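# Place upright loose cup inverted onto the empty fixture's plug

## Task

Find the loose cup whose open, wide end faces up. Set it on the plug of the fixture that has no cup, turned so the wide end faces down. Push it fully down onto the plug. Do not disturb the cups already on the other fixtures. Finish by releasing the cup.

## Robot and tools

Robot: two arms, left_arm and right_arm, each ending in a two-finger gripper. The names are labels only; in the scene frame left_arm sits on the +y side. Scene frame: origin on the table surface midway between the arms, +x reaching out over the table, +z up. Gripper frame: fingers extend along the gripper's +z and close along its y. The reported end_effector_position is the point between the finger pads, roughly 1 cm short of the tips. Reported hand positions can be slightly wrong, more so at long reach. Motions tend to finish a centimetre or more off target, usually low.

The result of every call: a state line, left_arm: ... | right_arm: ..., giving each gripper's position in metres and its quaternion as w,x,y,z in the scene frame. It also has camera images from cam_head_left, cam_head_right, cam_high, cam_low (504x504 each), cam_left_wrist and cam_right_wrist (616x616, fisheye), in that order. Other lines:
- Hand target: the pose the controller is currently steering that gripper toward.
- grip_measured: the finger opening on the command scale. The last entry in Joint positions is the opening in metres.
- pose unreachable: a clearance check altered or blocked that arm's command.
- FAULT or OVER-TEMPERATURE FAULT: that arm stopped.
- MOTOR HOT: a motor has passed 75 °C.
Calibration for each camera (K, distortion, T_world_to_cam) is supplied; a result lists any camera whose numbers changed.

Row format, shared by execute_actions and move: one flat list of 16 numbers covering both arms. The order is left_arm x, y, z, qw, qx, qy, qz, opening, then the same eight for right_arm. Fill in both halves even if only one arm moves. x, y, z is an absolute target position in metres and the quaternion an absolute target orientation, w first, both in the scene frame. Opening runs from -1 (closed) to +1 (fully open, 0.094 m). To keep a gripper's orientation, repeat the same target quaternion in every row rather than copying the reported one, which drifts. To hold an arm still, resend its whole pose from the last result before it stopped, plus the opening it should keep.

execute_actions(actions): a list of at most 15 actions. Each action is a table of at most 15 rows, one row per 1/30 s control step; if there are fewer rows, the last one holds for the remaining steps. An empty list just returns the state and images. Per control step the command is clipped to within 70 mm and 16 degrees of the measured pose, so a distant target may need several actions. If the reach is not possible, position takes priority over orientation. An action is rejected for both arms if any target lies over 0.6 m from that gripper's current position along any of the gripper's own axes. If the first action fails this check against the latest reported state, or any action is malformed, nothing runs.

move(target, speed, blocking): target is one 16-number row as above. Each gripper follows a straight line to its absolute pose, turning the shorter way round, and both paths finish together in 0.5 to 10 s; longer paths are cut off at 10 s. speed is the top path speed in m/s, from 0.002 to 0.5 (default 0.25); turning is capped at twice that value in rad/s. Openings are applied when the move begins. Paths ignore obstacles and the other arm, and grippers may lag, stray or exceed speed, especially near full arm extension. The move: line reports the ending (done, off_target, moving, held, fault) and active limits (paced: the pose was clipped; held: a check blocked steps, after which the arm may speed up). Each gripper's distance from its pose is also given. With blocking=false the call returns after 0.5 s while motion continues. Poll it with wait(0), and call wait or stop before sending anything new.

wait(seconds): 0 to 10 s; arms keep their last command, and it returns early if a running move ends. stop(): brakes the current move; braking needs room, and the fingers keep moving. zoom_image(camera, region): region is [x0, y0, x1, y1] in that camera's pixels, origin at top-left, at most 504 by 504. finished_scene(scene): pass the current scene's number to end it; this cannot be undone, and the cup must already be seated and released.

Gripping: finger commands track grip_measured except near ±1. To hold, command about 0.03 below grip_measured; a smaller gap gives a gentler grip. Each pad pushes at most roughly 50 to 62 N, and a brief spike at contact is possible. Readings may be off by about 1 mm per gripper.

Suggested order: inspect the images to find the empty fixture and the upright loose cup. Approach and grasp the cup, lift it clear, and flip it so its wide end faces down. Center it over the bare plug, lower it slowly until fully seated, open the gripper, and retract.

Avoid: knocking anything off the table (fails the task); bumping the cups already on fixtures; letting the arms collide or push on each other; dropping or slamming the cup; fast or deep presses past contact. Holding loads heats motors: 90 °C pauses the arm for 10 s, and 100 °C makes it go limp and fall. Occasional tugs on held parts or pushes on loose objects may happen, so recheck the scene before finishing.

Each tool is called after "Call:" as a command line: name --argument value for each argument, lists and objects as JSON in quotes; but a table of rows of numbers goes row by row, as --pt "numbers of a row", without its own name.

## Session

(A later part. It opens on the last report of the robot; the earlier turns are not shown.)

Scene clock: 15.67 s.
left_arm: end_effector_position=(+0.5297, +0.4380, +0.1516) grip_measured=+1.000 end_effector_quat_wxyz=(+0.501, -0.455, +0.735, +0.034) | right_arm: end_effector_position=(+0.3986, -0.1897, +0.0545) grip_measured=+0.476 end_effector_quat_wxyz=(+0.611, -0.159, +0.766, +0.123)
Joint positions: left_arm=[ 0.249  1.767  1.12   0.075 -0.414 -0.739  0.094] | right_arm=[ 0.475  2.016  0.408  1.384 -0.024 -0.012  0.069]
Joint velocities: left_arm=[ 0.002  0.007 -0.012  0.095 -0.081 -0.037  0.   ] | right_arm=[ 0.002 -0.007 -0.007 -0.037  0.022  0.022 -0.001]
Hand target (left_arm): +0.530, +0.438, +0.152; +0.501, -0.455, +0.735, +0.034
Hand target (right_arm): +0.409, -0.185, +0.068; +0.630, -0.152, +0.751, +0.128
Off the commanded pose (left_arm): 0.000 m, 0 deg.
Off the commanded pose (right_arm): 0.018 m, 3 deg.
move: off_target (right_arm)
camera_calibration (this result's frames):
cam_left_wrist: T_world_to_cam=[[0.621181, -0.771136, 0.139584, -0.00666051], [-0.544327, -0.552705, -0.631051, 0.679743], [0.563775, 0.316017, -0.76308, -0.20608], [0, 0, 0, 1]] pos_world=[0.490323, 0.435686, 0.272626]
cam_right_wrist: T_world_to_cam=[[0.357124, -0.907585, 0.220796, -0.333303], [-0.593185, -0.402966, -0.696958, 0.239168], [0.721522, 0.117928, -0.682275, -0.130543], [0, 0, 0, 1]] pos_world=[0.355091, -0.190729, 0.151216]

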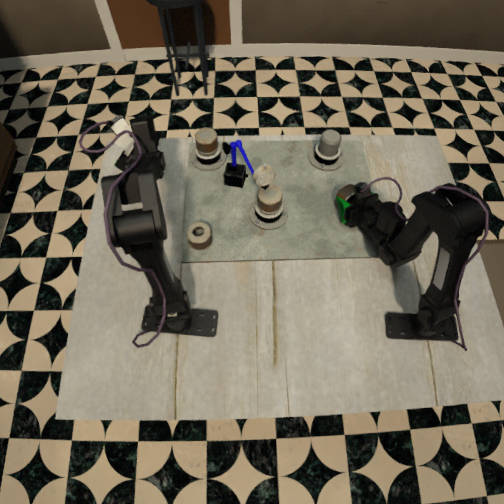

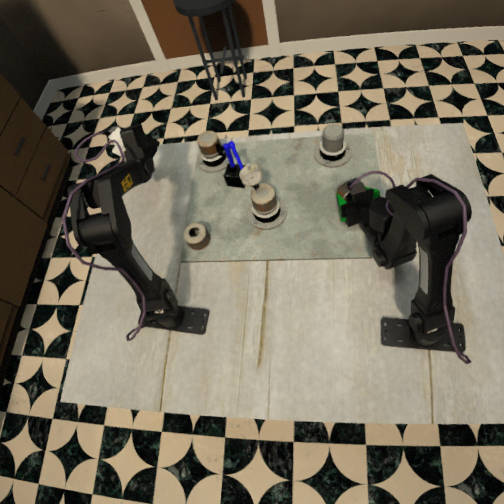

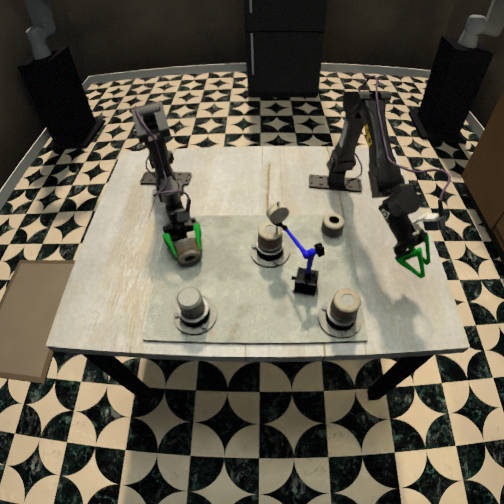

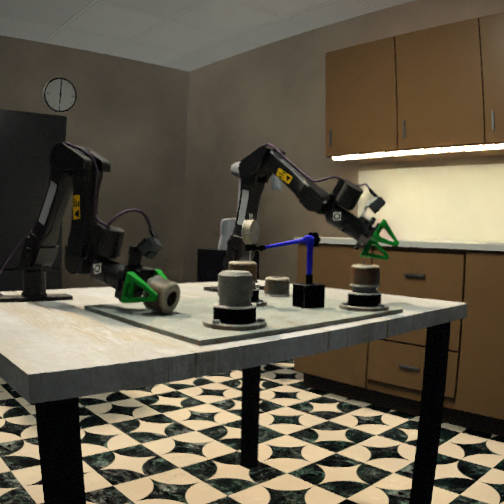

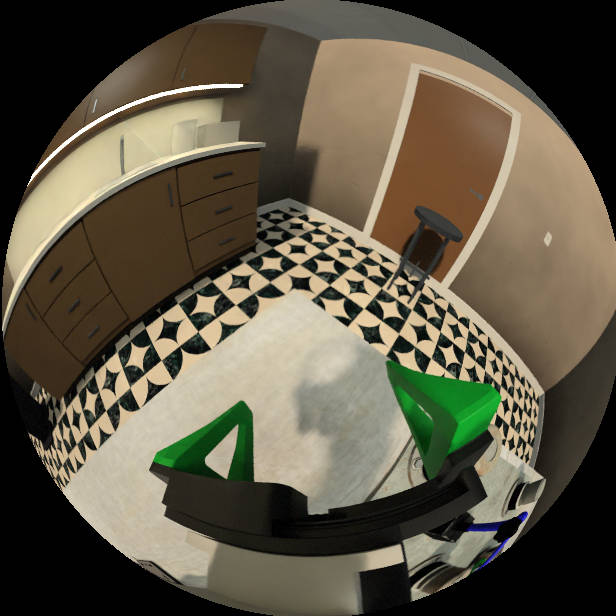

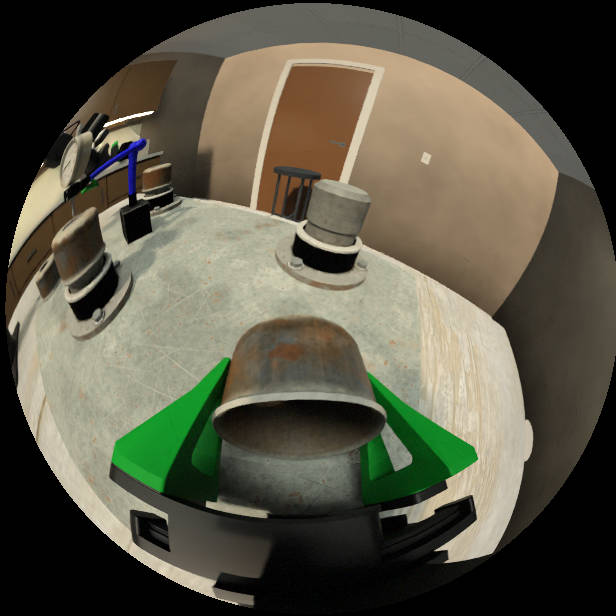

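Call:
move --target '[0.5297, 0.438, 0.1516, 0.501, -0.455, 0.735, 0.034, 1, 0.405, -0.187, 0.066, 0.63, -0.1522, 0.7508, 0.1277, 1]' --speed 0.03

Call:
move --target '[0.5297, 0.438, 0.1516, 0.501, -0.455, 0.735, 0.034, 1, 0.388, -0.19, 0.105, 0, -0.1741, 0.9847, 0, 1]' --speed 0.25

Scene clock: 18.00 s.
left_arm: end_effector_position=(+0.5297, +0.4380, +0.1516) grip_measured=+1.000 end_effector_quat_wxyz=(+0.501, -0.455, +0.735, +0.034) | right_arm: end_effector_position=(+0.3999, -0.1892, +0.0606) grip_measured=+1.000 end_effector_quat_wxyz=(+0.621, -0.157, +0.758, +0.124)
Joint positions: left_arm=[ 0.249  1.767  1.12   0.075 -0.414 -0.739  0.094] | right_arm=[ 0.475  2.016  0.408  1.408 -0.024 -0.012  0.094]
Joint velocities: left_arm=[-0.002 -0.007  0.012  0.051 -0.037  0.007  0.   ] | right_arm=[ 0.007 -0.007 -0.017 -0.037  0.007 -0.022  0.   ]
Hand target (left_arm): +0.530, +0.438, +0.152; +0.501, -0.455, +0.735, +0.034
Hand target (right_arm): +0.405, -0.187, +0.066; +0.630, -0.152, +0.751, +0.127
Off the commanded pose (left_arm): 0.000 m, 0 deg.
Off the commanded pose (right_arm): 0.008 m, 1 deg.
move: done
camera_calibration (this result's frames):
cam_left_wrist: T_world_to_cam=[[0.621181, -0.771136, 0.139584, -0.00666051], [-0.544327, -0.552705, -0.631051, 0.679743], [0.563775, 0.316017, -0.76308, -0.20608], [0, 0, 0, 1]] pos_world=[0.490323, 0.435686, 0.272626]
cam_right_wrist: T_world_to_cam=[[0.352001, -0.909708, 0.220288, -0.332951], [-0.577059, -0.39622, -0.714152, 0.240148], [0.736952, 0.124263, -0.664425, -0.133414], [0, 0, 0, 1]] pos_world=[0.354098, -0.191158, 0.156204]

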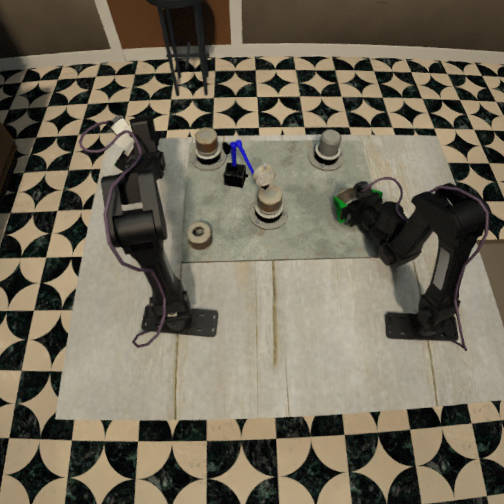

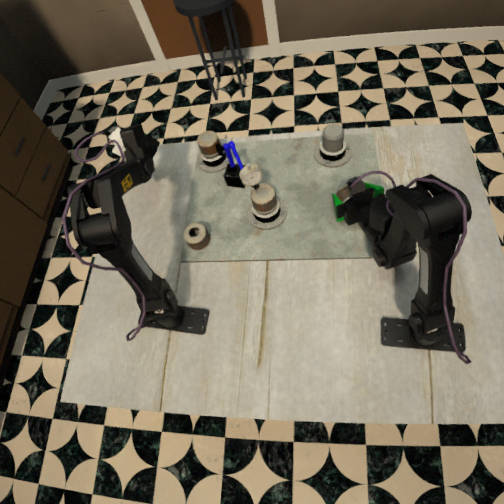

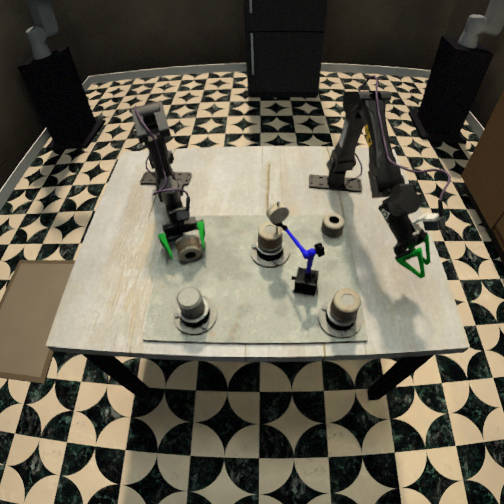

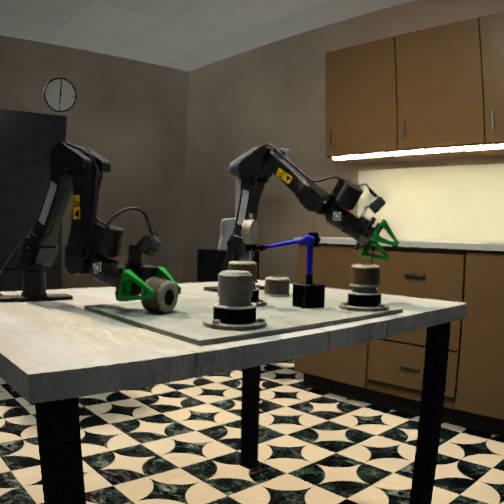

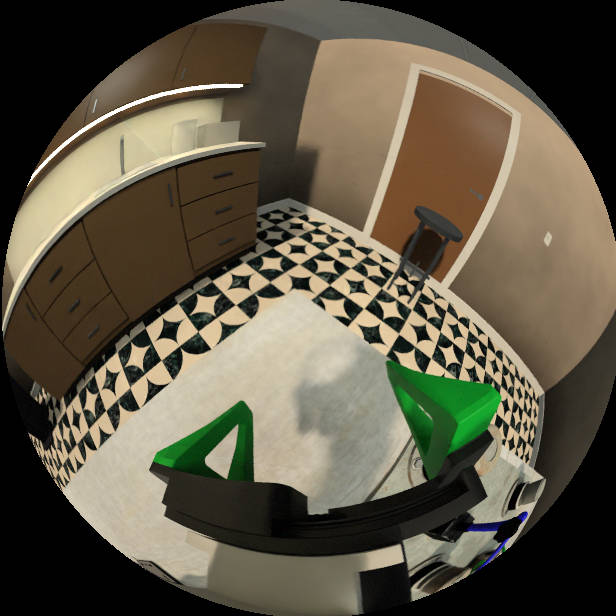

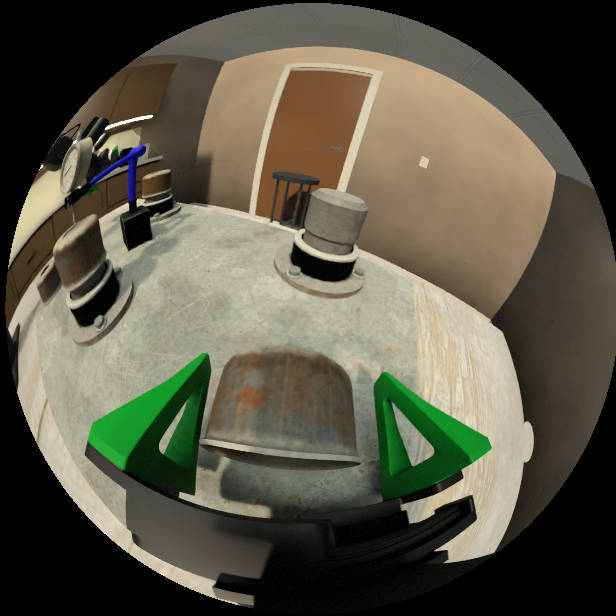

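Scene clock: 21.47 s.
left_arm: end_effector_position=(+0.5297, +0.4380, +0.1516) grip_measured=+1.000 end_effector_quat_wxyz=(+0.501, -0.455, +0.735, +0.034) | right_arm: end_effector_position=(+0.3841, -0.1966, +0.0968) grip_measured=+1.000 end_effector_quat_wxyz=(-0.012, -0.169, +0.986, +0.006)
Joint positions: left_arm=[ 0.249  1.767  1.12   0.075 -0.414 -0.739  0.094] | right_arm=[ 0.475  2.147  1.927 -1.371 -0.017  0.038  0.094]
Joint velocities: left_arm=[-0.002 -0.012 -0.002 -0.022 -0.007 -0.022  0.   ] | right_arm=[-0.012 -0.007 -0.002  0.081 -0.022  0.037  0.   ]
Hand target (left_arm): +0.530, +0.438, +0.152; +0.501, -0.455, +0.735, +0.034
Hand target (right_arm): +0.387, -0.191, +0.106; -0.002, -0.170, +0.985, +0.011
Off the commanded pose (left_arm): 0.000 m, 0 deg.
Off the commanded pose (right_arm): 0.011 m, 2 deg.
move: off_target (right_arm)
camera_calibration (this result's frames):
cam_left_wrist: T_world_to_cam=[[0.621181, -0.771136, 0.139584, -0.00666051], [-0.544327, -0.552705, -0.631051, 0.679743], [0.563775, 0.316017, -0.76308, -0.20608], [0, 0, 0, 1]] pos_world=[0.490323, 0.435686, 0.272626]
cam_right_wrist: T_world_to_cam=[[0.518376, -0.853409, 0.0545749, -0.378946], [-0.731171, -0.409221, 0.545826, 0.188673], [-0.44348, -0.322847, -0.836119, 0.285357], [0, 0, 0, 1]] pos_world=[0.460939, -0.15406, 0.156291]

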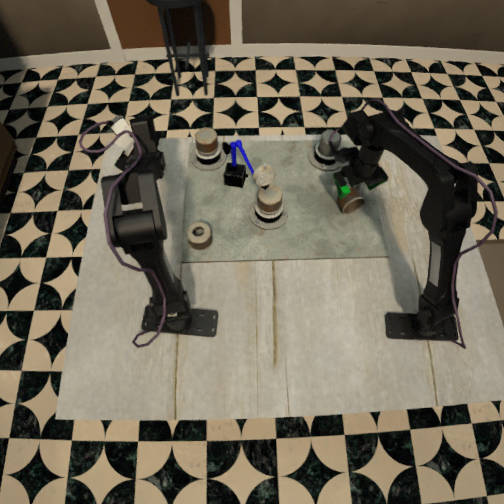

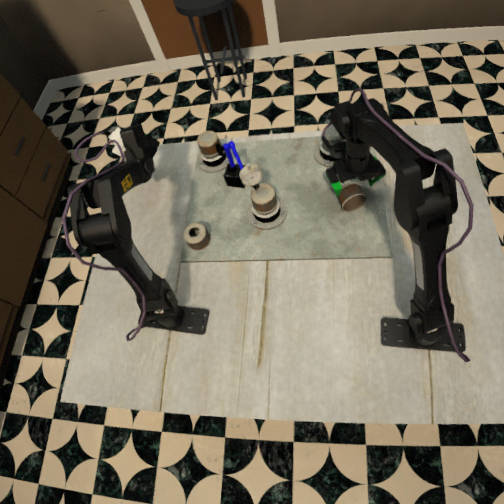

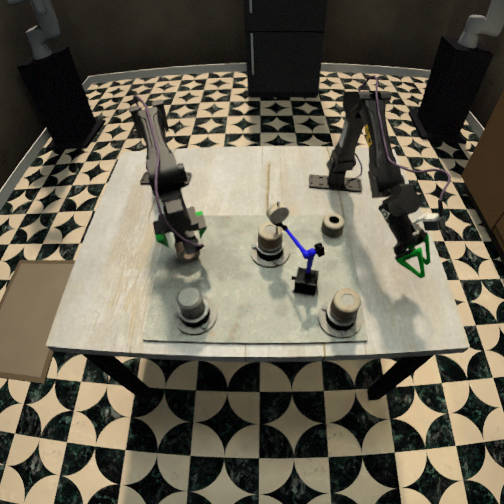

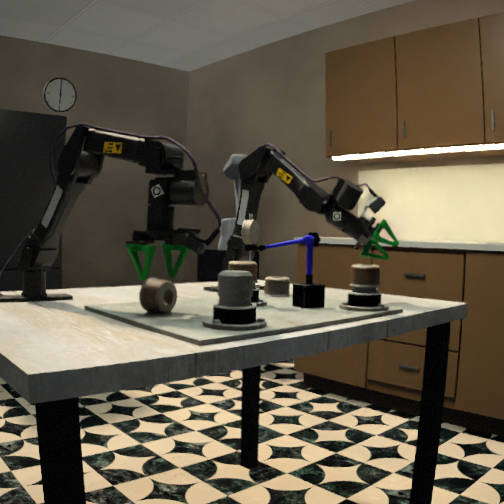

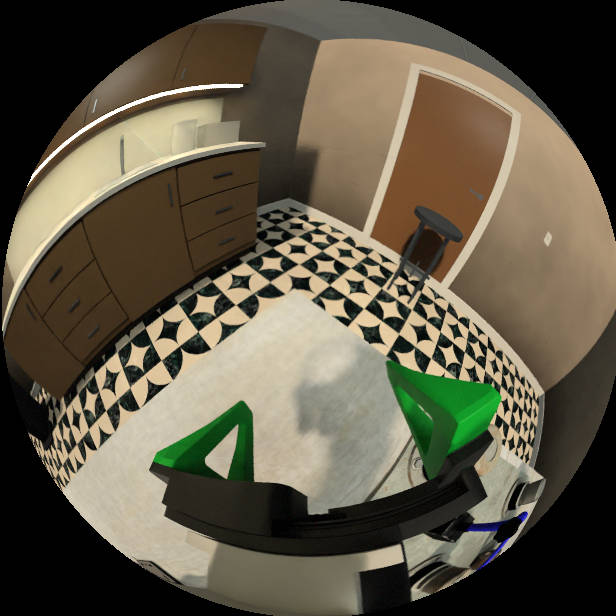

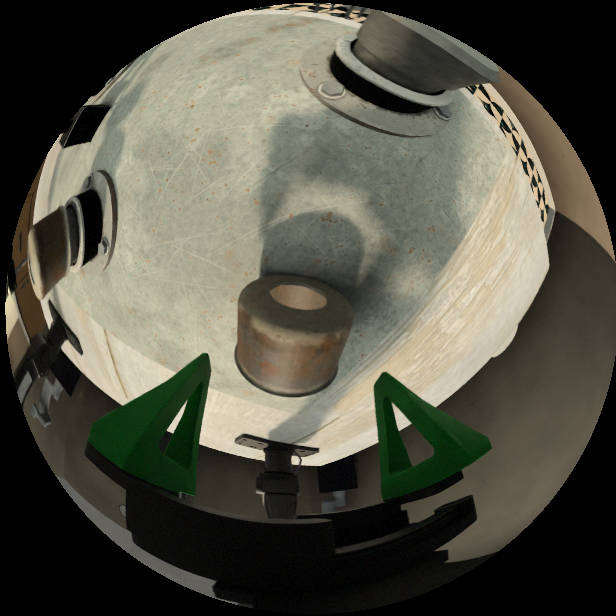

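Call:
execute_actions --actions '[]'

Scene clock: 22.90 s.
left_arm: end_effector_position=(+0.5297, +0.4380, +0.1516) grip_measured=+1.000 end_effector_quat_wxyz=(+0.501, -0.455, +0.735, +0.034) | right_arm: end_effector_position=(+0.3837, -0.1968, +0.0969) grip_measured=+1.000 end_effector_quat_wxyz=(-0.013, -0.169, +0.985, +0.006)
Joint positions: left_arm=[ 0.249  1.767  1.12   0.075 -0.414 -0.739  0.094] | right_arm=[ 0.475  2.147  1.927 -1.373 -0.017  0.038  0.094]
Joint velocities: left_arm=[-0.012 -0.012 -0.007 -0.007  0.007  0.007  0.   ] | right_arm=[ 0.007 -0.022  0.007 -0.095 -0.007  0.022  0.   ]
Hand target (left_arm): +0.530, +0.438, +0.152; +0.501, -0.455, +0.735, +0.034
Hand target (right_arm): +0.387, -0.191, +0.106; -0.002, -0.170, +0.985, +0.011
Off the commanded pose (left_arm): 0.000 m, 0 deg.
Off the commanded pose (right_arm): 0.011 m, 2 deg.
camera_calibration (this result's frames):
cam_left_wrist: T_world_to_cam=[[0.621181, -0.771136, 0.139584, -0.00666051], [-0.544327, -0.552705, -0.631051, 0.679743], [0.563775, 0.316017, -0.76308, -0.20608], [0, 0, 0, 1]] pos_world=[0.490323, 0.435686, 0.272626]
cam_right_wrist: T_world_to_cam=[[0.518473, -0.853371, 0.0542567, -0.378866], [-0.730202, -0.408837, 0.547409, 0.187824], [-0.444961, -0.323435, -0.835104, 0.285468], [0, 0, 0, 1]] pos_world=[0.460604, -0.154194, 0.156135]

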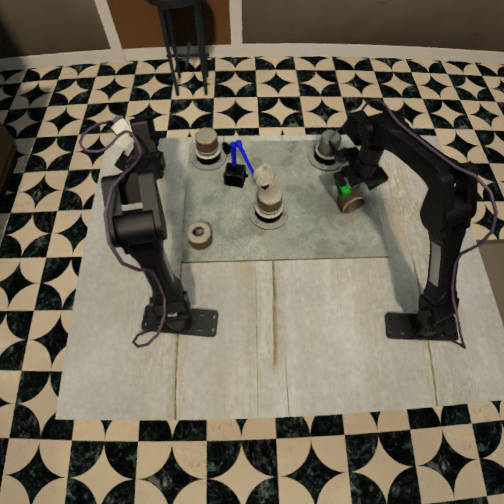

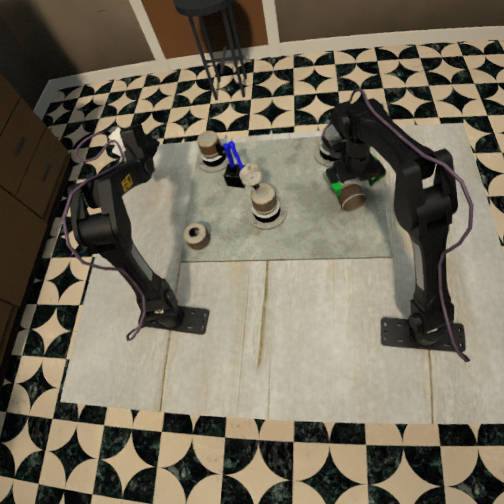

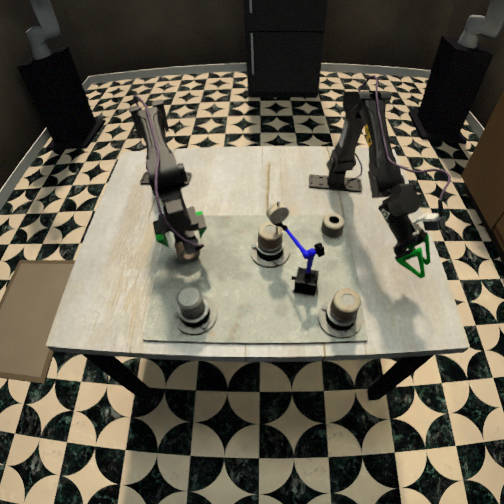

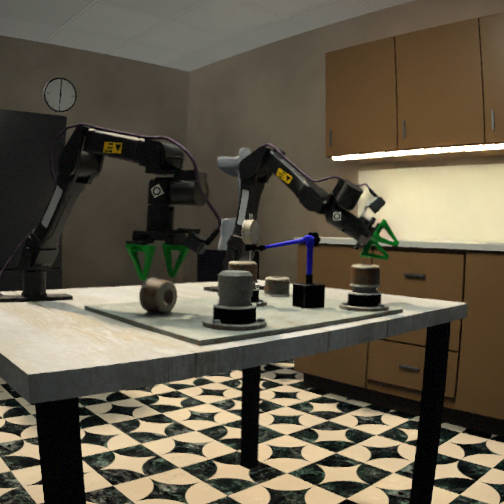

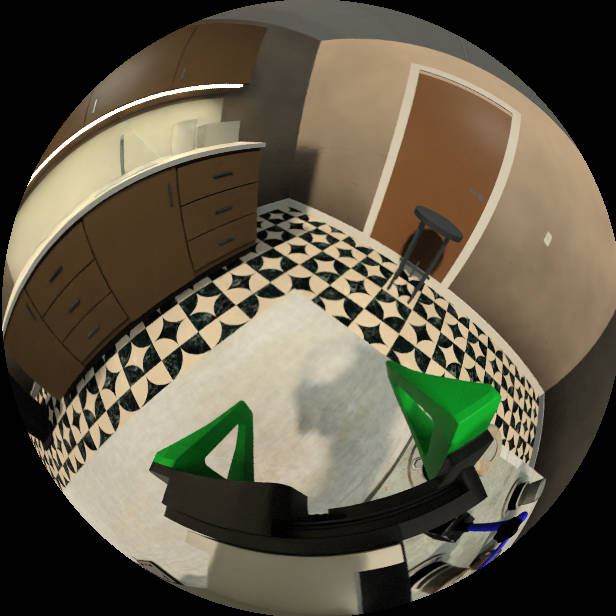

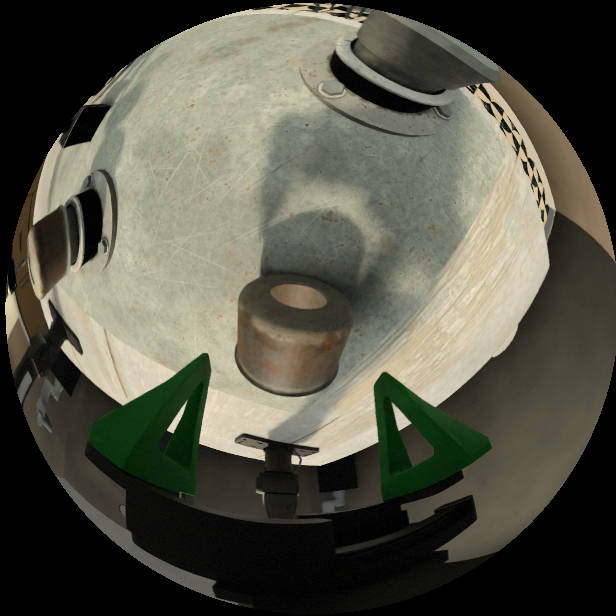

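Call:
move --target '[0.5297, 0.438, 0.1516, 0.501, -0.455, 0.735, 0.034, 1, 0.386, -0.193, 0.05, 0, -0.1741, 0.9847, 0, 1]' --speed 0.08

Scene clock: 25.27 s.
left_arm: end_effector_position=(+0.5297, +0.4380, +0.1516) grip_measured=+1.000 end_effector_quat_wxyz=(+0.501, -0.455, +0.735, +0.034) | right_arm: end_effector_position=(+0.3875, -0.1937, +0.0534) grip_measured=+1.000 end_effector_quat_wxyz=(-0.002, -0.172, +0.985, +0.005)
Joint positions: left_arm=[ 0.249  1.767  1.12   0.075 -0.414 -0.739  0.094] | right_arm=[ 0.481  2.157  1.771 -1.186 -0.011  0.038  0.094]
Joint velocities: left_arm=[ 0.007 -0.002 -0.007 -0.007  0.022 -0.022  0.   ] | right_arm=[-0.002  0.012  0.007 -0.081 -0.007 -0.022  0.   ]
Hand target (left_arm): +0.530, +0.438, +0.152; +0.501, -0.455, +0.735, +0.034
Hand target (right_arm): +0.386, -0.193, +0.050; -0.000, -0.174, +0.985, -0.000
Off the commanded pose (left_arm): 0.000 m, 0 deg.
Off the commanded pose (right_arm): 0.004 m, 1 deg.
move: done
camera_calibration (this result's frames):
cam_left_wrist: T_world_to_cam=[[0.621181, -0.771136, 0.139584, -0.00666051], [-0.544327, -0.552705, -0.631051, 0.679743], [0.563775, 0.316017, -0.76308, -0.20608], [0, 0, 0, 1]] pos_world=[0.490323, 0.435686, 0.272626]
cam_right_wrist: T_world_to_cam=[[0.5228, -0.850021, 0.0643782, -0.377403], [-0.739, -0.41428, 0.531273, 0.218852], [-0.424922, -0.325325, -0.844751, 0.244202], [0, 0, 0, 1]] pos_world=[0.462805, -0.150689, 0.114317]

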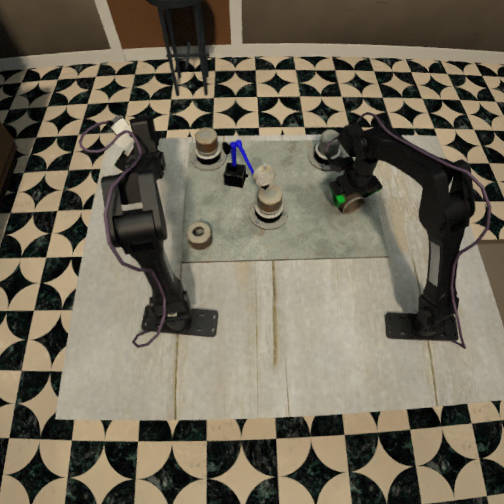

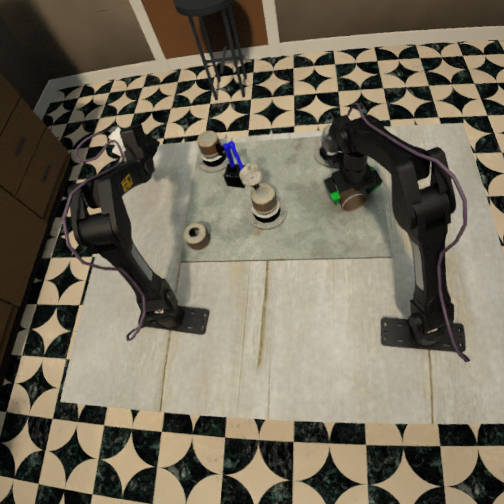

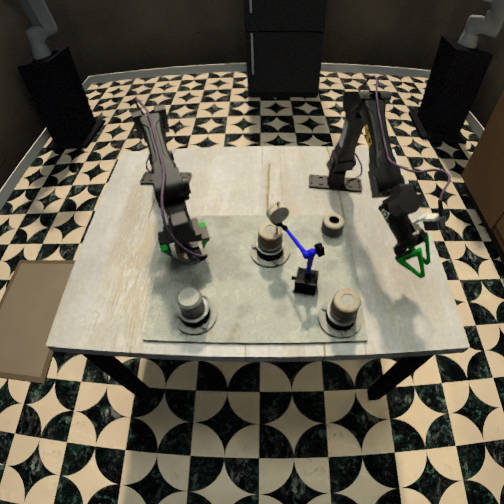

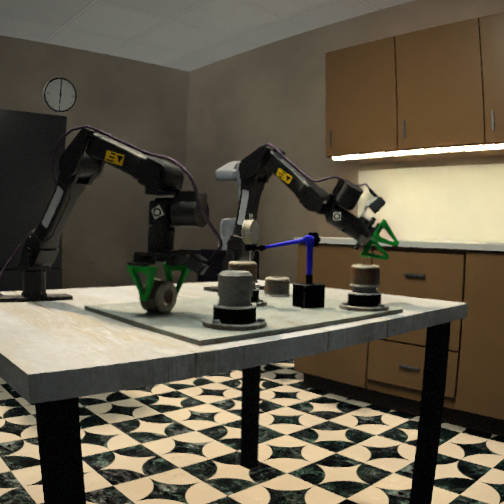

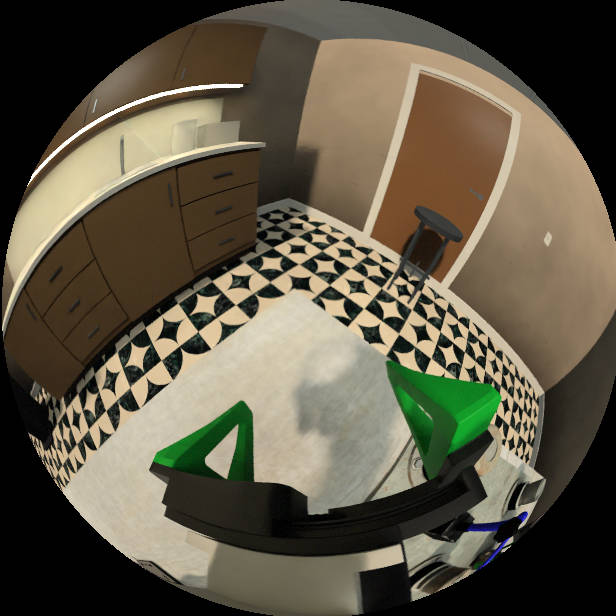

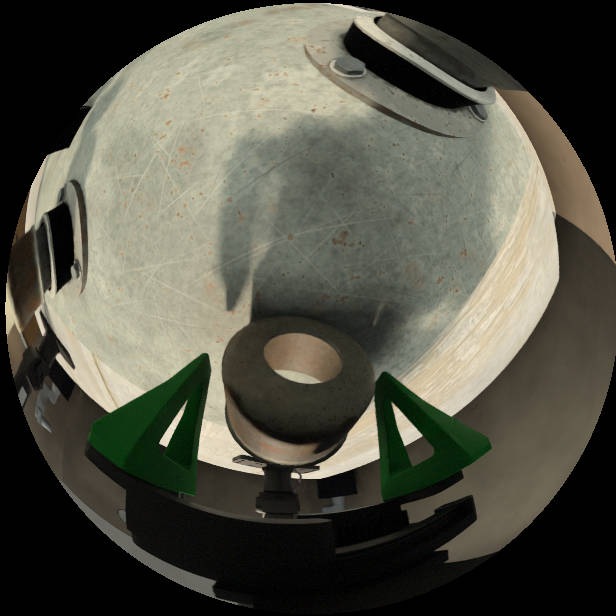

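Call:
zoom_image --camera "cam_low" --region '[100, 230, 230, 330]'

Call:
zoom_image --camera "cam_high" --region '[130, 190, 250, 290]'

Call:
zoom_image --camera "cam_head_left" --region '[300, 140, 410, 240]'

Region (100, 230, 230, 330) of cam_low's 504x504 image, scaled by 3.877, with more detail than that image has; it fills the top 388 rows of this view, and the rest is white.

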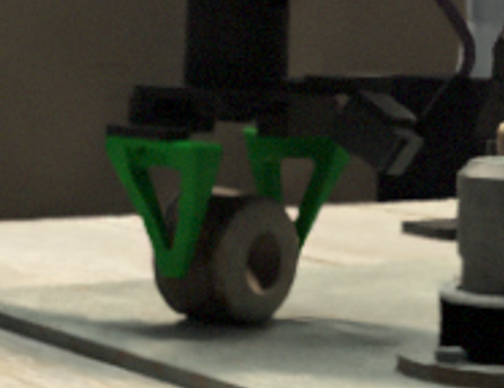

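Region (130, 190, 250, 290) of cam_high's 504x504 image, scaled by 4.200, with more detail than that image has.

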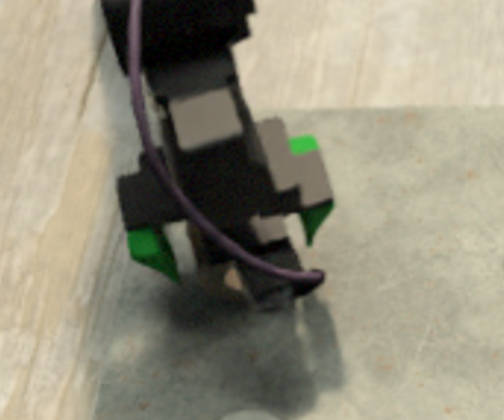

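Region (300, 140, 410, 240) of cam_head_left's 504x504 image, scaled by 4.582, with more detail than that image has; it fills the top 458 rows of this view, and the rest is white.

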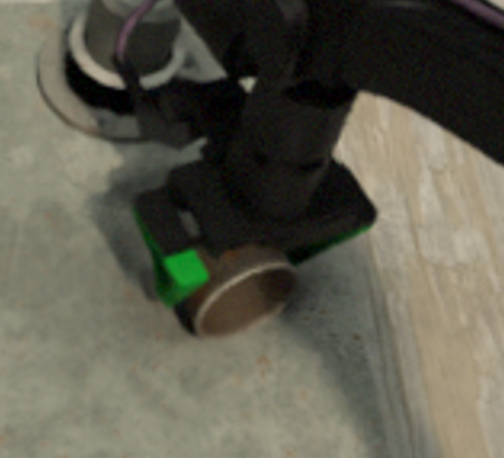

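Call:
move --target '[0.5297, 0.438, 0.1516, 0.501, -0.455, 0.735, 0.034, 1, 0.387, -0.193, 0.04, 0, -0.1741, 0.9847, 0, 1]' --speed 0.05

Call:
move --target '[0.5297, 0.438, 0.1516, 0.501, -0.455, 0.735, 0.034, 1, 0.387, -0.193, 0.04, 0, -0.1741, 0.9847, 0, 0.4]' --speed 0.05

Scene clock: 28.33 s.
left_arm: end_effector_position=(+0.5297, +0.4380, +0.1516) grip_measured=+1.000 end_effector_quat_wxyz=(+0.501, -0.455, +0.735, +0.034) | right_arm: end_effector_position=(+0.3883, -0.1935, +0.0438) grip_measured=+1.000 end_effector_quat_wxyz=(-0.002, -0.172, +0.985, +0.005)
Joint positions: left_arm=[ 0.249  1.767  1.12   0.075 -0.414 -0.739  0.094] | right_arm=[ 0.481  2.166  1.747 -1.152 -0.01   0.038  0.094]
Joint velocities: left_arm=[-0.002 -0.012 -0.002 -0.007 -0.007  0.022  0.   ] | right_arm=[-0.022  0.012 -0.002 -0.022 -0.022 -0.037  0.   ]
Hand target (left_arm): +0.530, +0.438, +0.152; +0.501, -0.455, +0.735, +0.034
Hand target (right_arm): +0.387, -0.193, +0.040; -0.001, -0.174, +0.985, -0.000
Off the commanded pose (left_arm): 0.000 m, 0 deg.
Off the commanded pose (right_arm): 0.004 m, 1 deg.
move: done
camera_calibration (this result's frames):
cam_left_wrist: T_world_to_cam=[[0.621181, -0.771136, 0.139584, -0.00666051], [-0.544327, -0.552705, -0.631051, 0.679743], [0.563775, 0.316017, -0.76308, -0.20608], [0, 0, 0, 1]] pos_world=[0.490323, 0.435686, 0.272626]
cam_right_wrist: T_world_to_cam=[[0.522746, -0.850016, 0.0648801, -0.376991], [-0.739451, -0.414245, 0.530672, 0.224864], [-0.424204, -0.325382, -0.84509, 0.236235], [0, 0, 0, 1]] pos_world=[0.463557, -0.150433, 0.10477]

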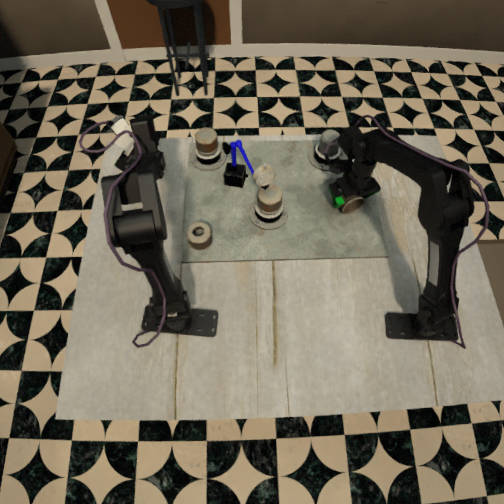

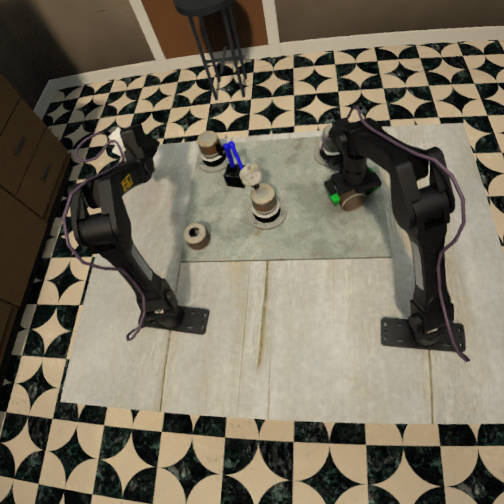

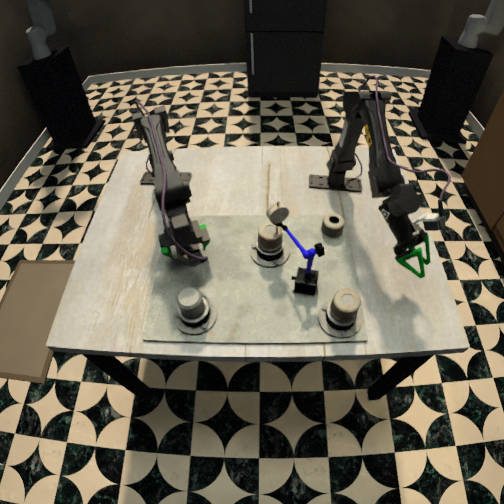

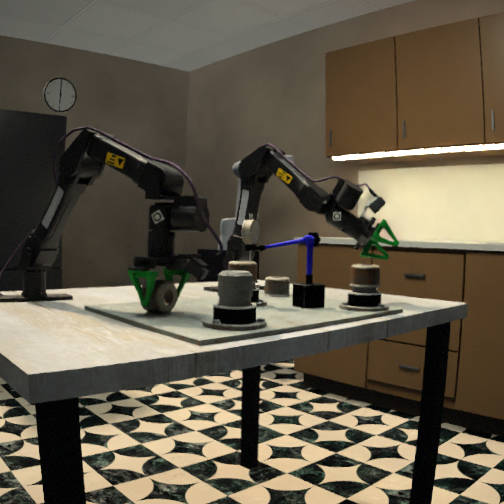

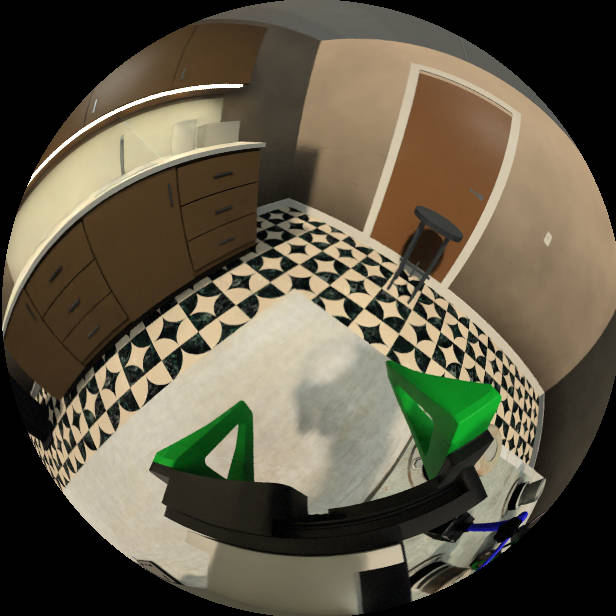

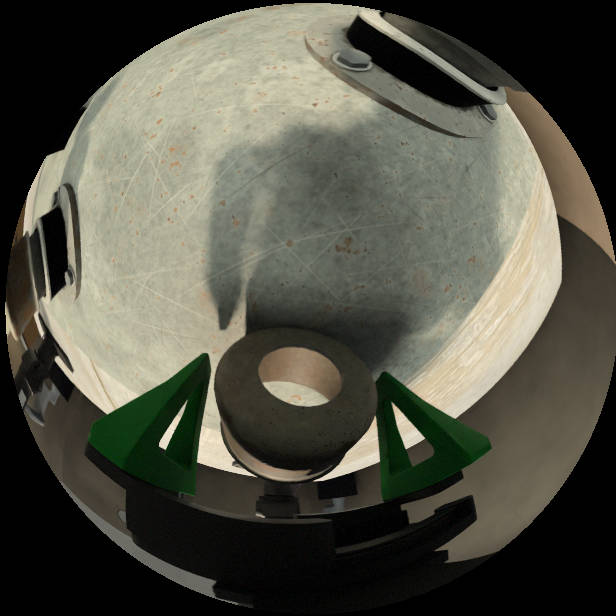

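Scene clock: 29.03 s.
left_arm: end_effector_position=(+0.5297, +0.4380, +0.1516) grip_measured=+1.000 end_effector_quat_wxyz=(+0.501, -0.455, +0.735, +0.034) | right_arm: end_effector_position=(+0.3883, -0.1932, +0.0438) grip_measured=+0.480 end_effector_quat_wxyz=(-0.001, -0.172, +0.985, +0.006)
Joint positions: left_arm=[ 0.249  1.767  1.12   0.075 -0.414 -0.739  0.094] | right_arm=[ 0.481  2.166  1.747 -1.152 -0.012  0.038  0.07 ]
Joint velocities: left_arm=[ 0.002 -0.022 -0.012 -0.022 -0.081  0.022  0.   ] | right_arm=[-0.007 -0.002 -0.007 -0.007  0.007 -0.051  0.001]
Hand target (left_arm): +0.530, +0.438, +0.152; +0.501, -0.455, +0.735, +0.034
Hand target (right_arm): +0.387, -0.193, +0.040; -0.000, -0.174, +0.985, +0.000
Off the commanded pose (left_arm): 0.000 m, 0 deg.
Off the commanded pose (right_arm): 0.004 m, 1 deg.
move: done
camera_calibration (this result's frames):
cam_left_wrist: T_world_to_cam=[[0.621181, -0.771136, 0.139584, -0.00666051], [-0.544327, -0.552705, -0.631051, 0.679743], [0.563775, 0.316017, -0.76308, -0.20608], [0, 0, 0, 1]] pos_world=[0.490323, 0.435686, 0.272626]
cam_right_wrist: T_world_to_cam=[[0.522759, -0.850117, 0.0634417, -0.376701], [-0.739336, -0.41507, 0.530188, 0.224788], [-0.424389, -0.324065, -0.845503, 0.236669], [0, 0, 0, 1]] pos_world=[0.463557, -0.150241, 0.104823]

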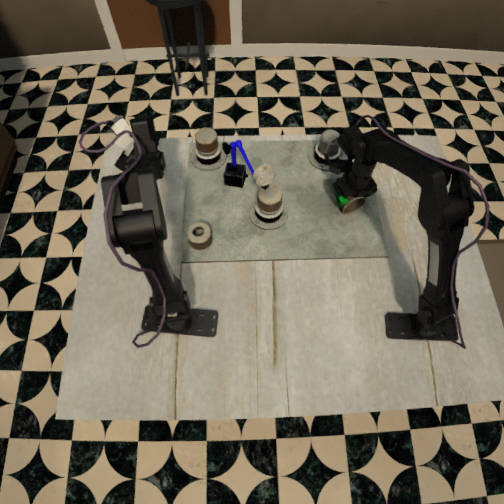

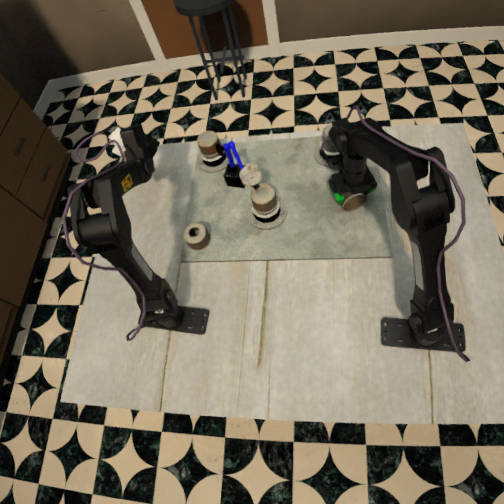

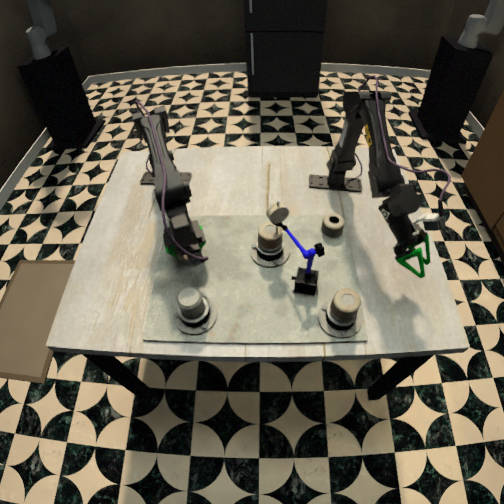

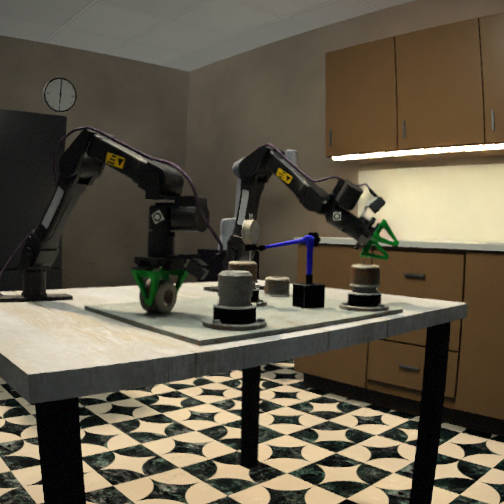

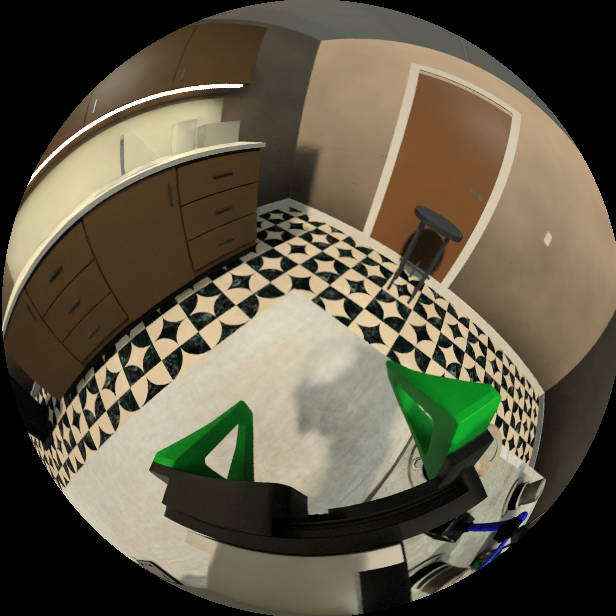

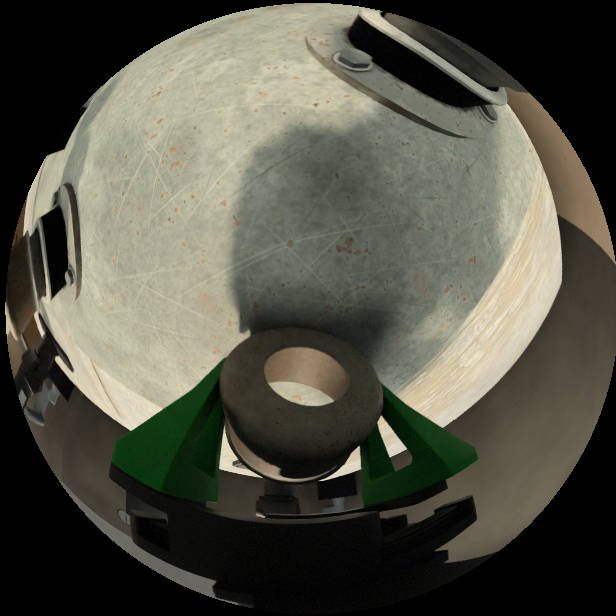

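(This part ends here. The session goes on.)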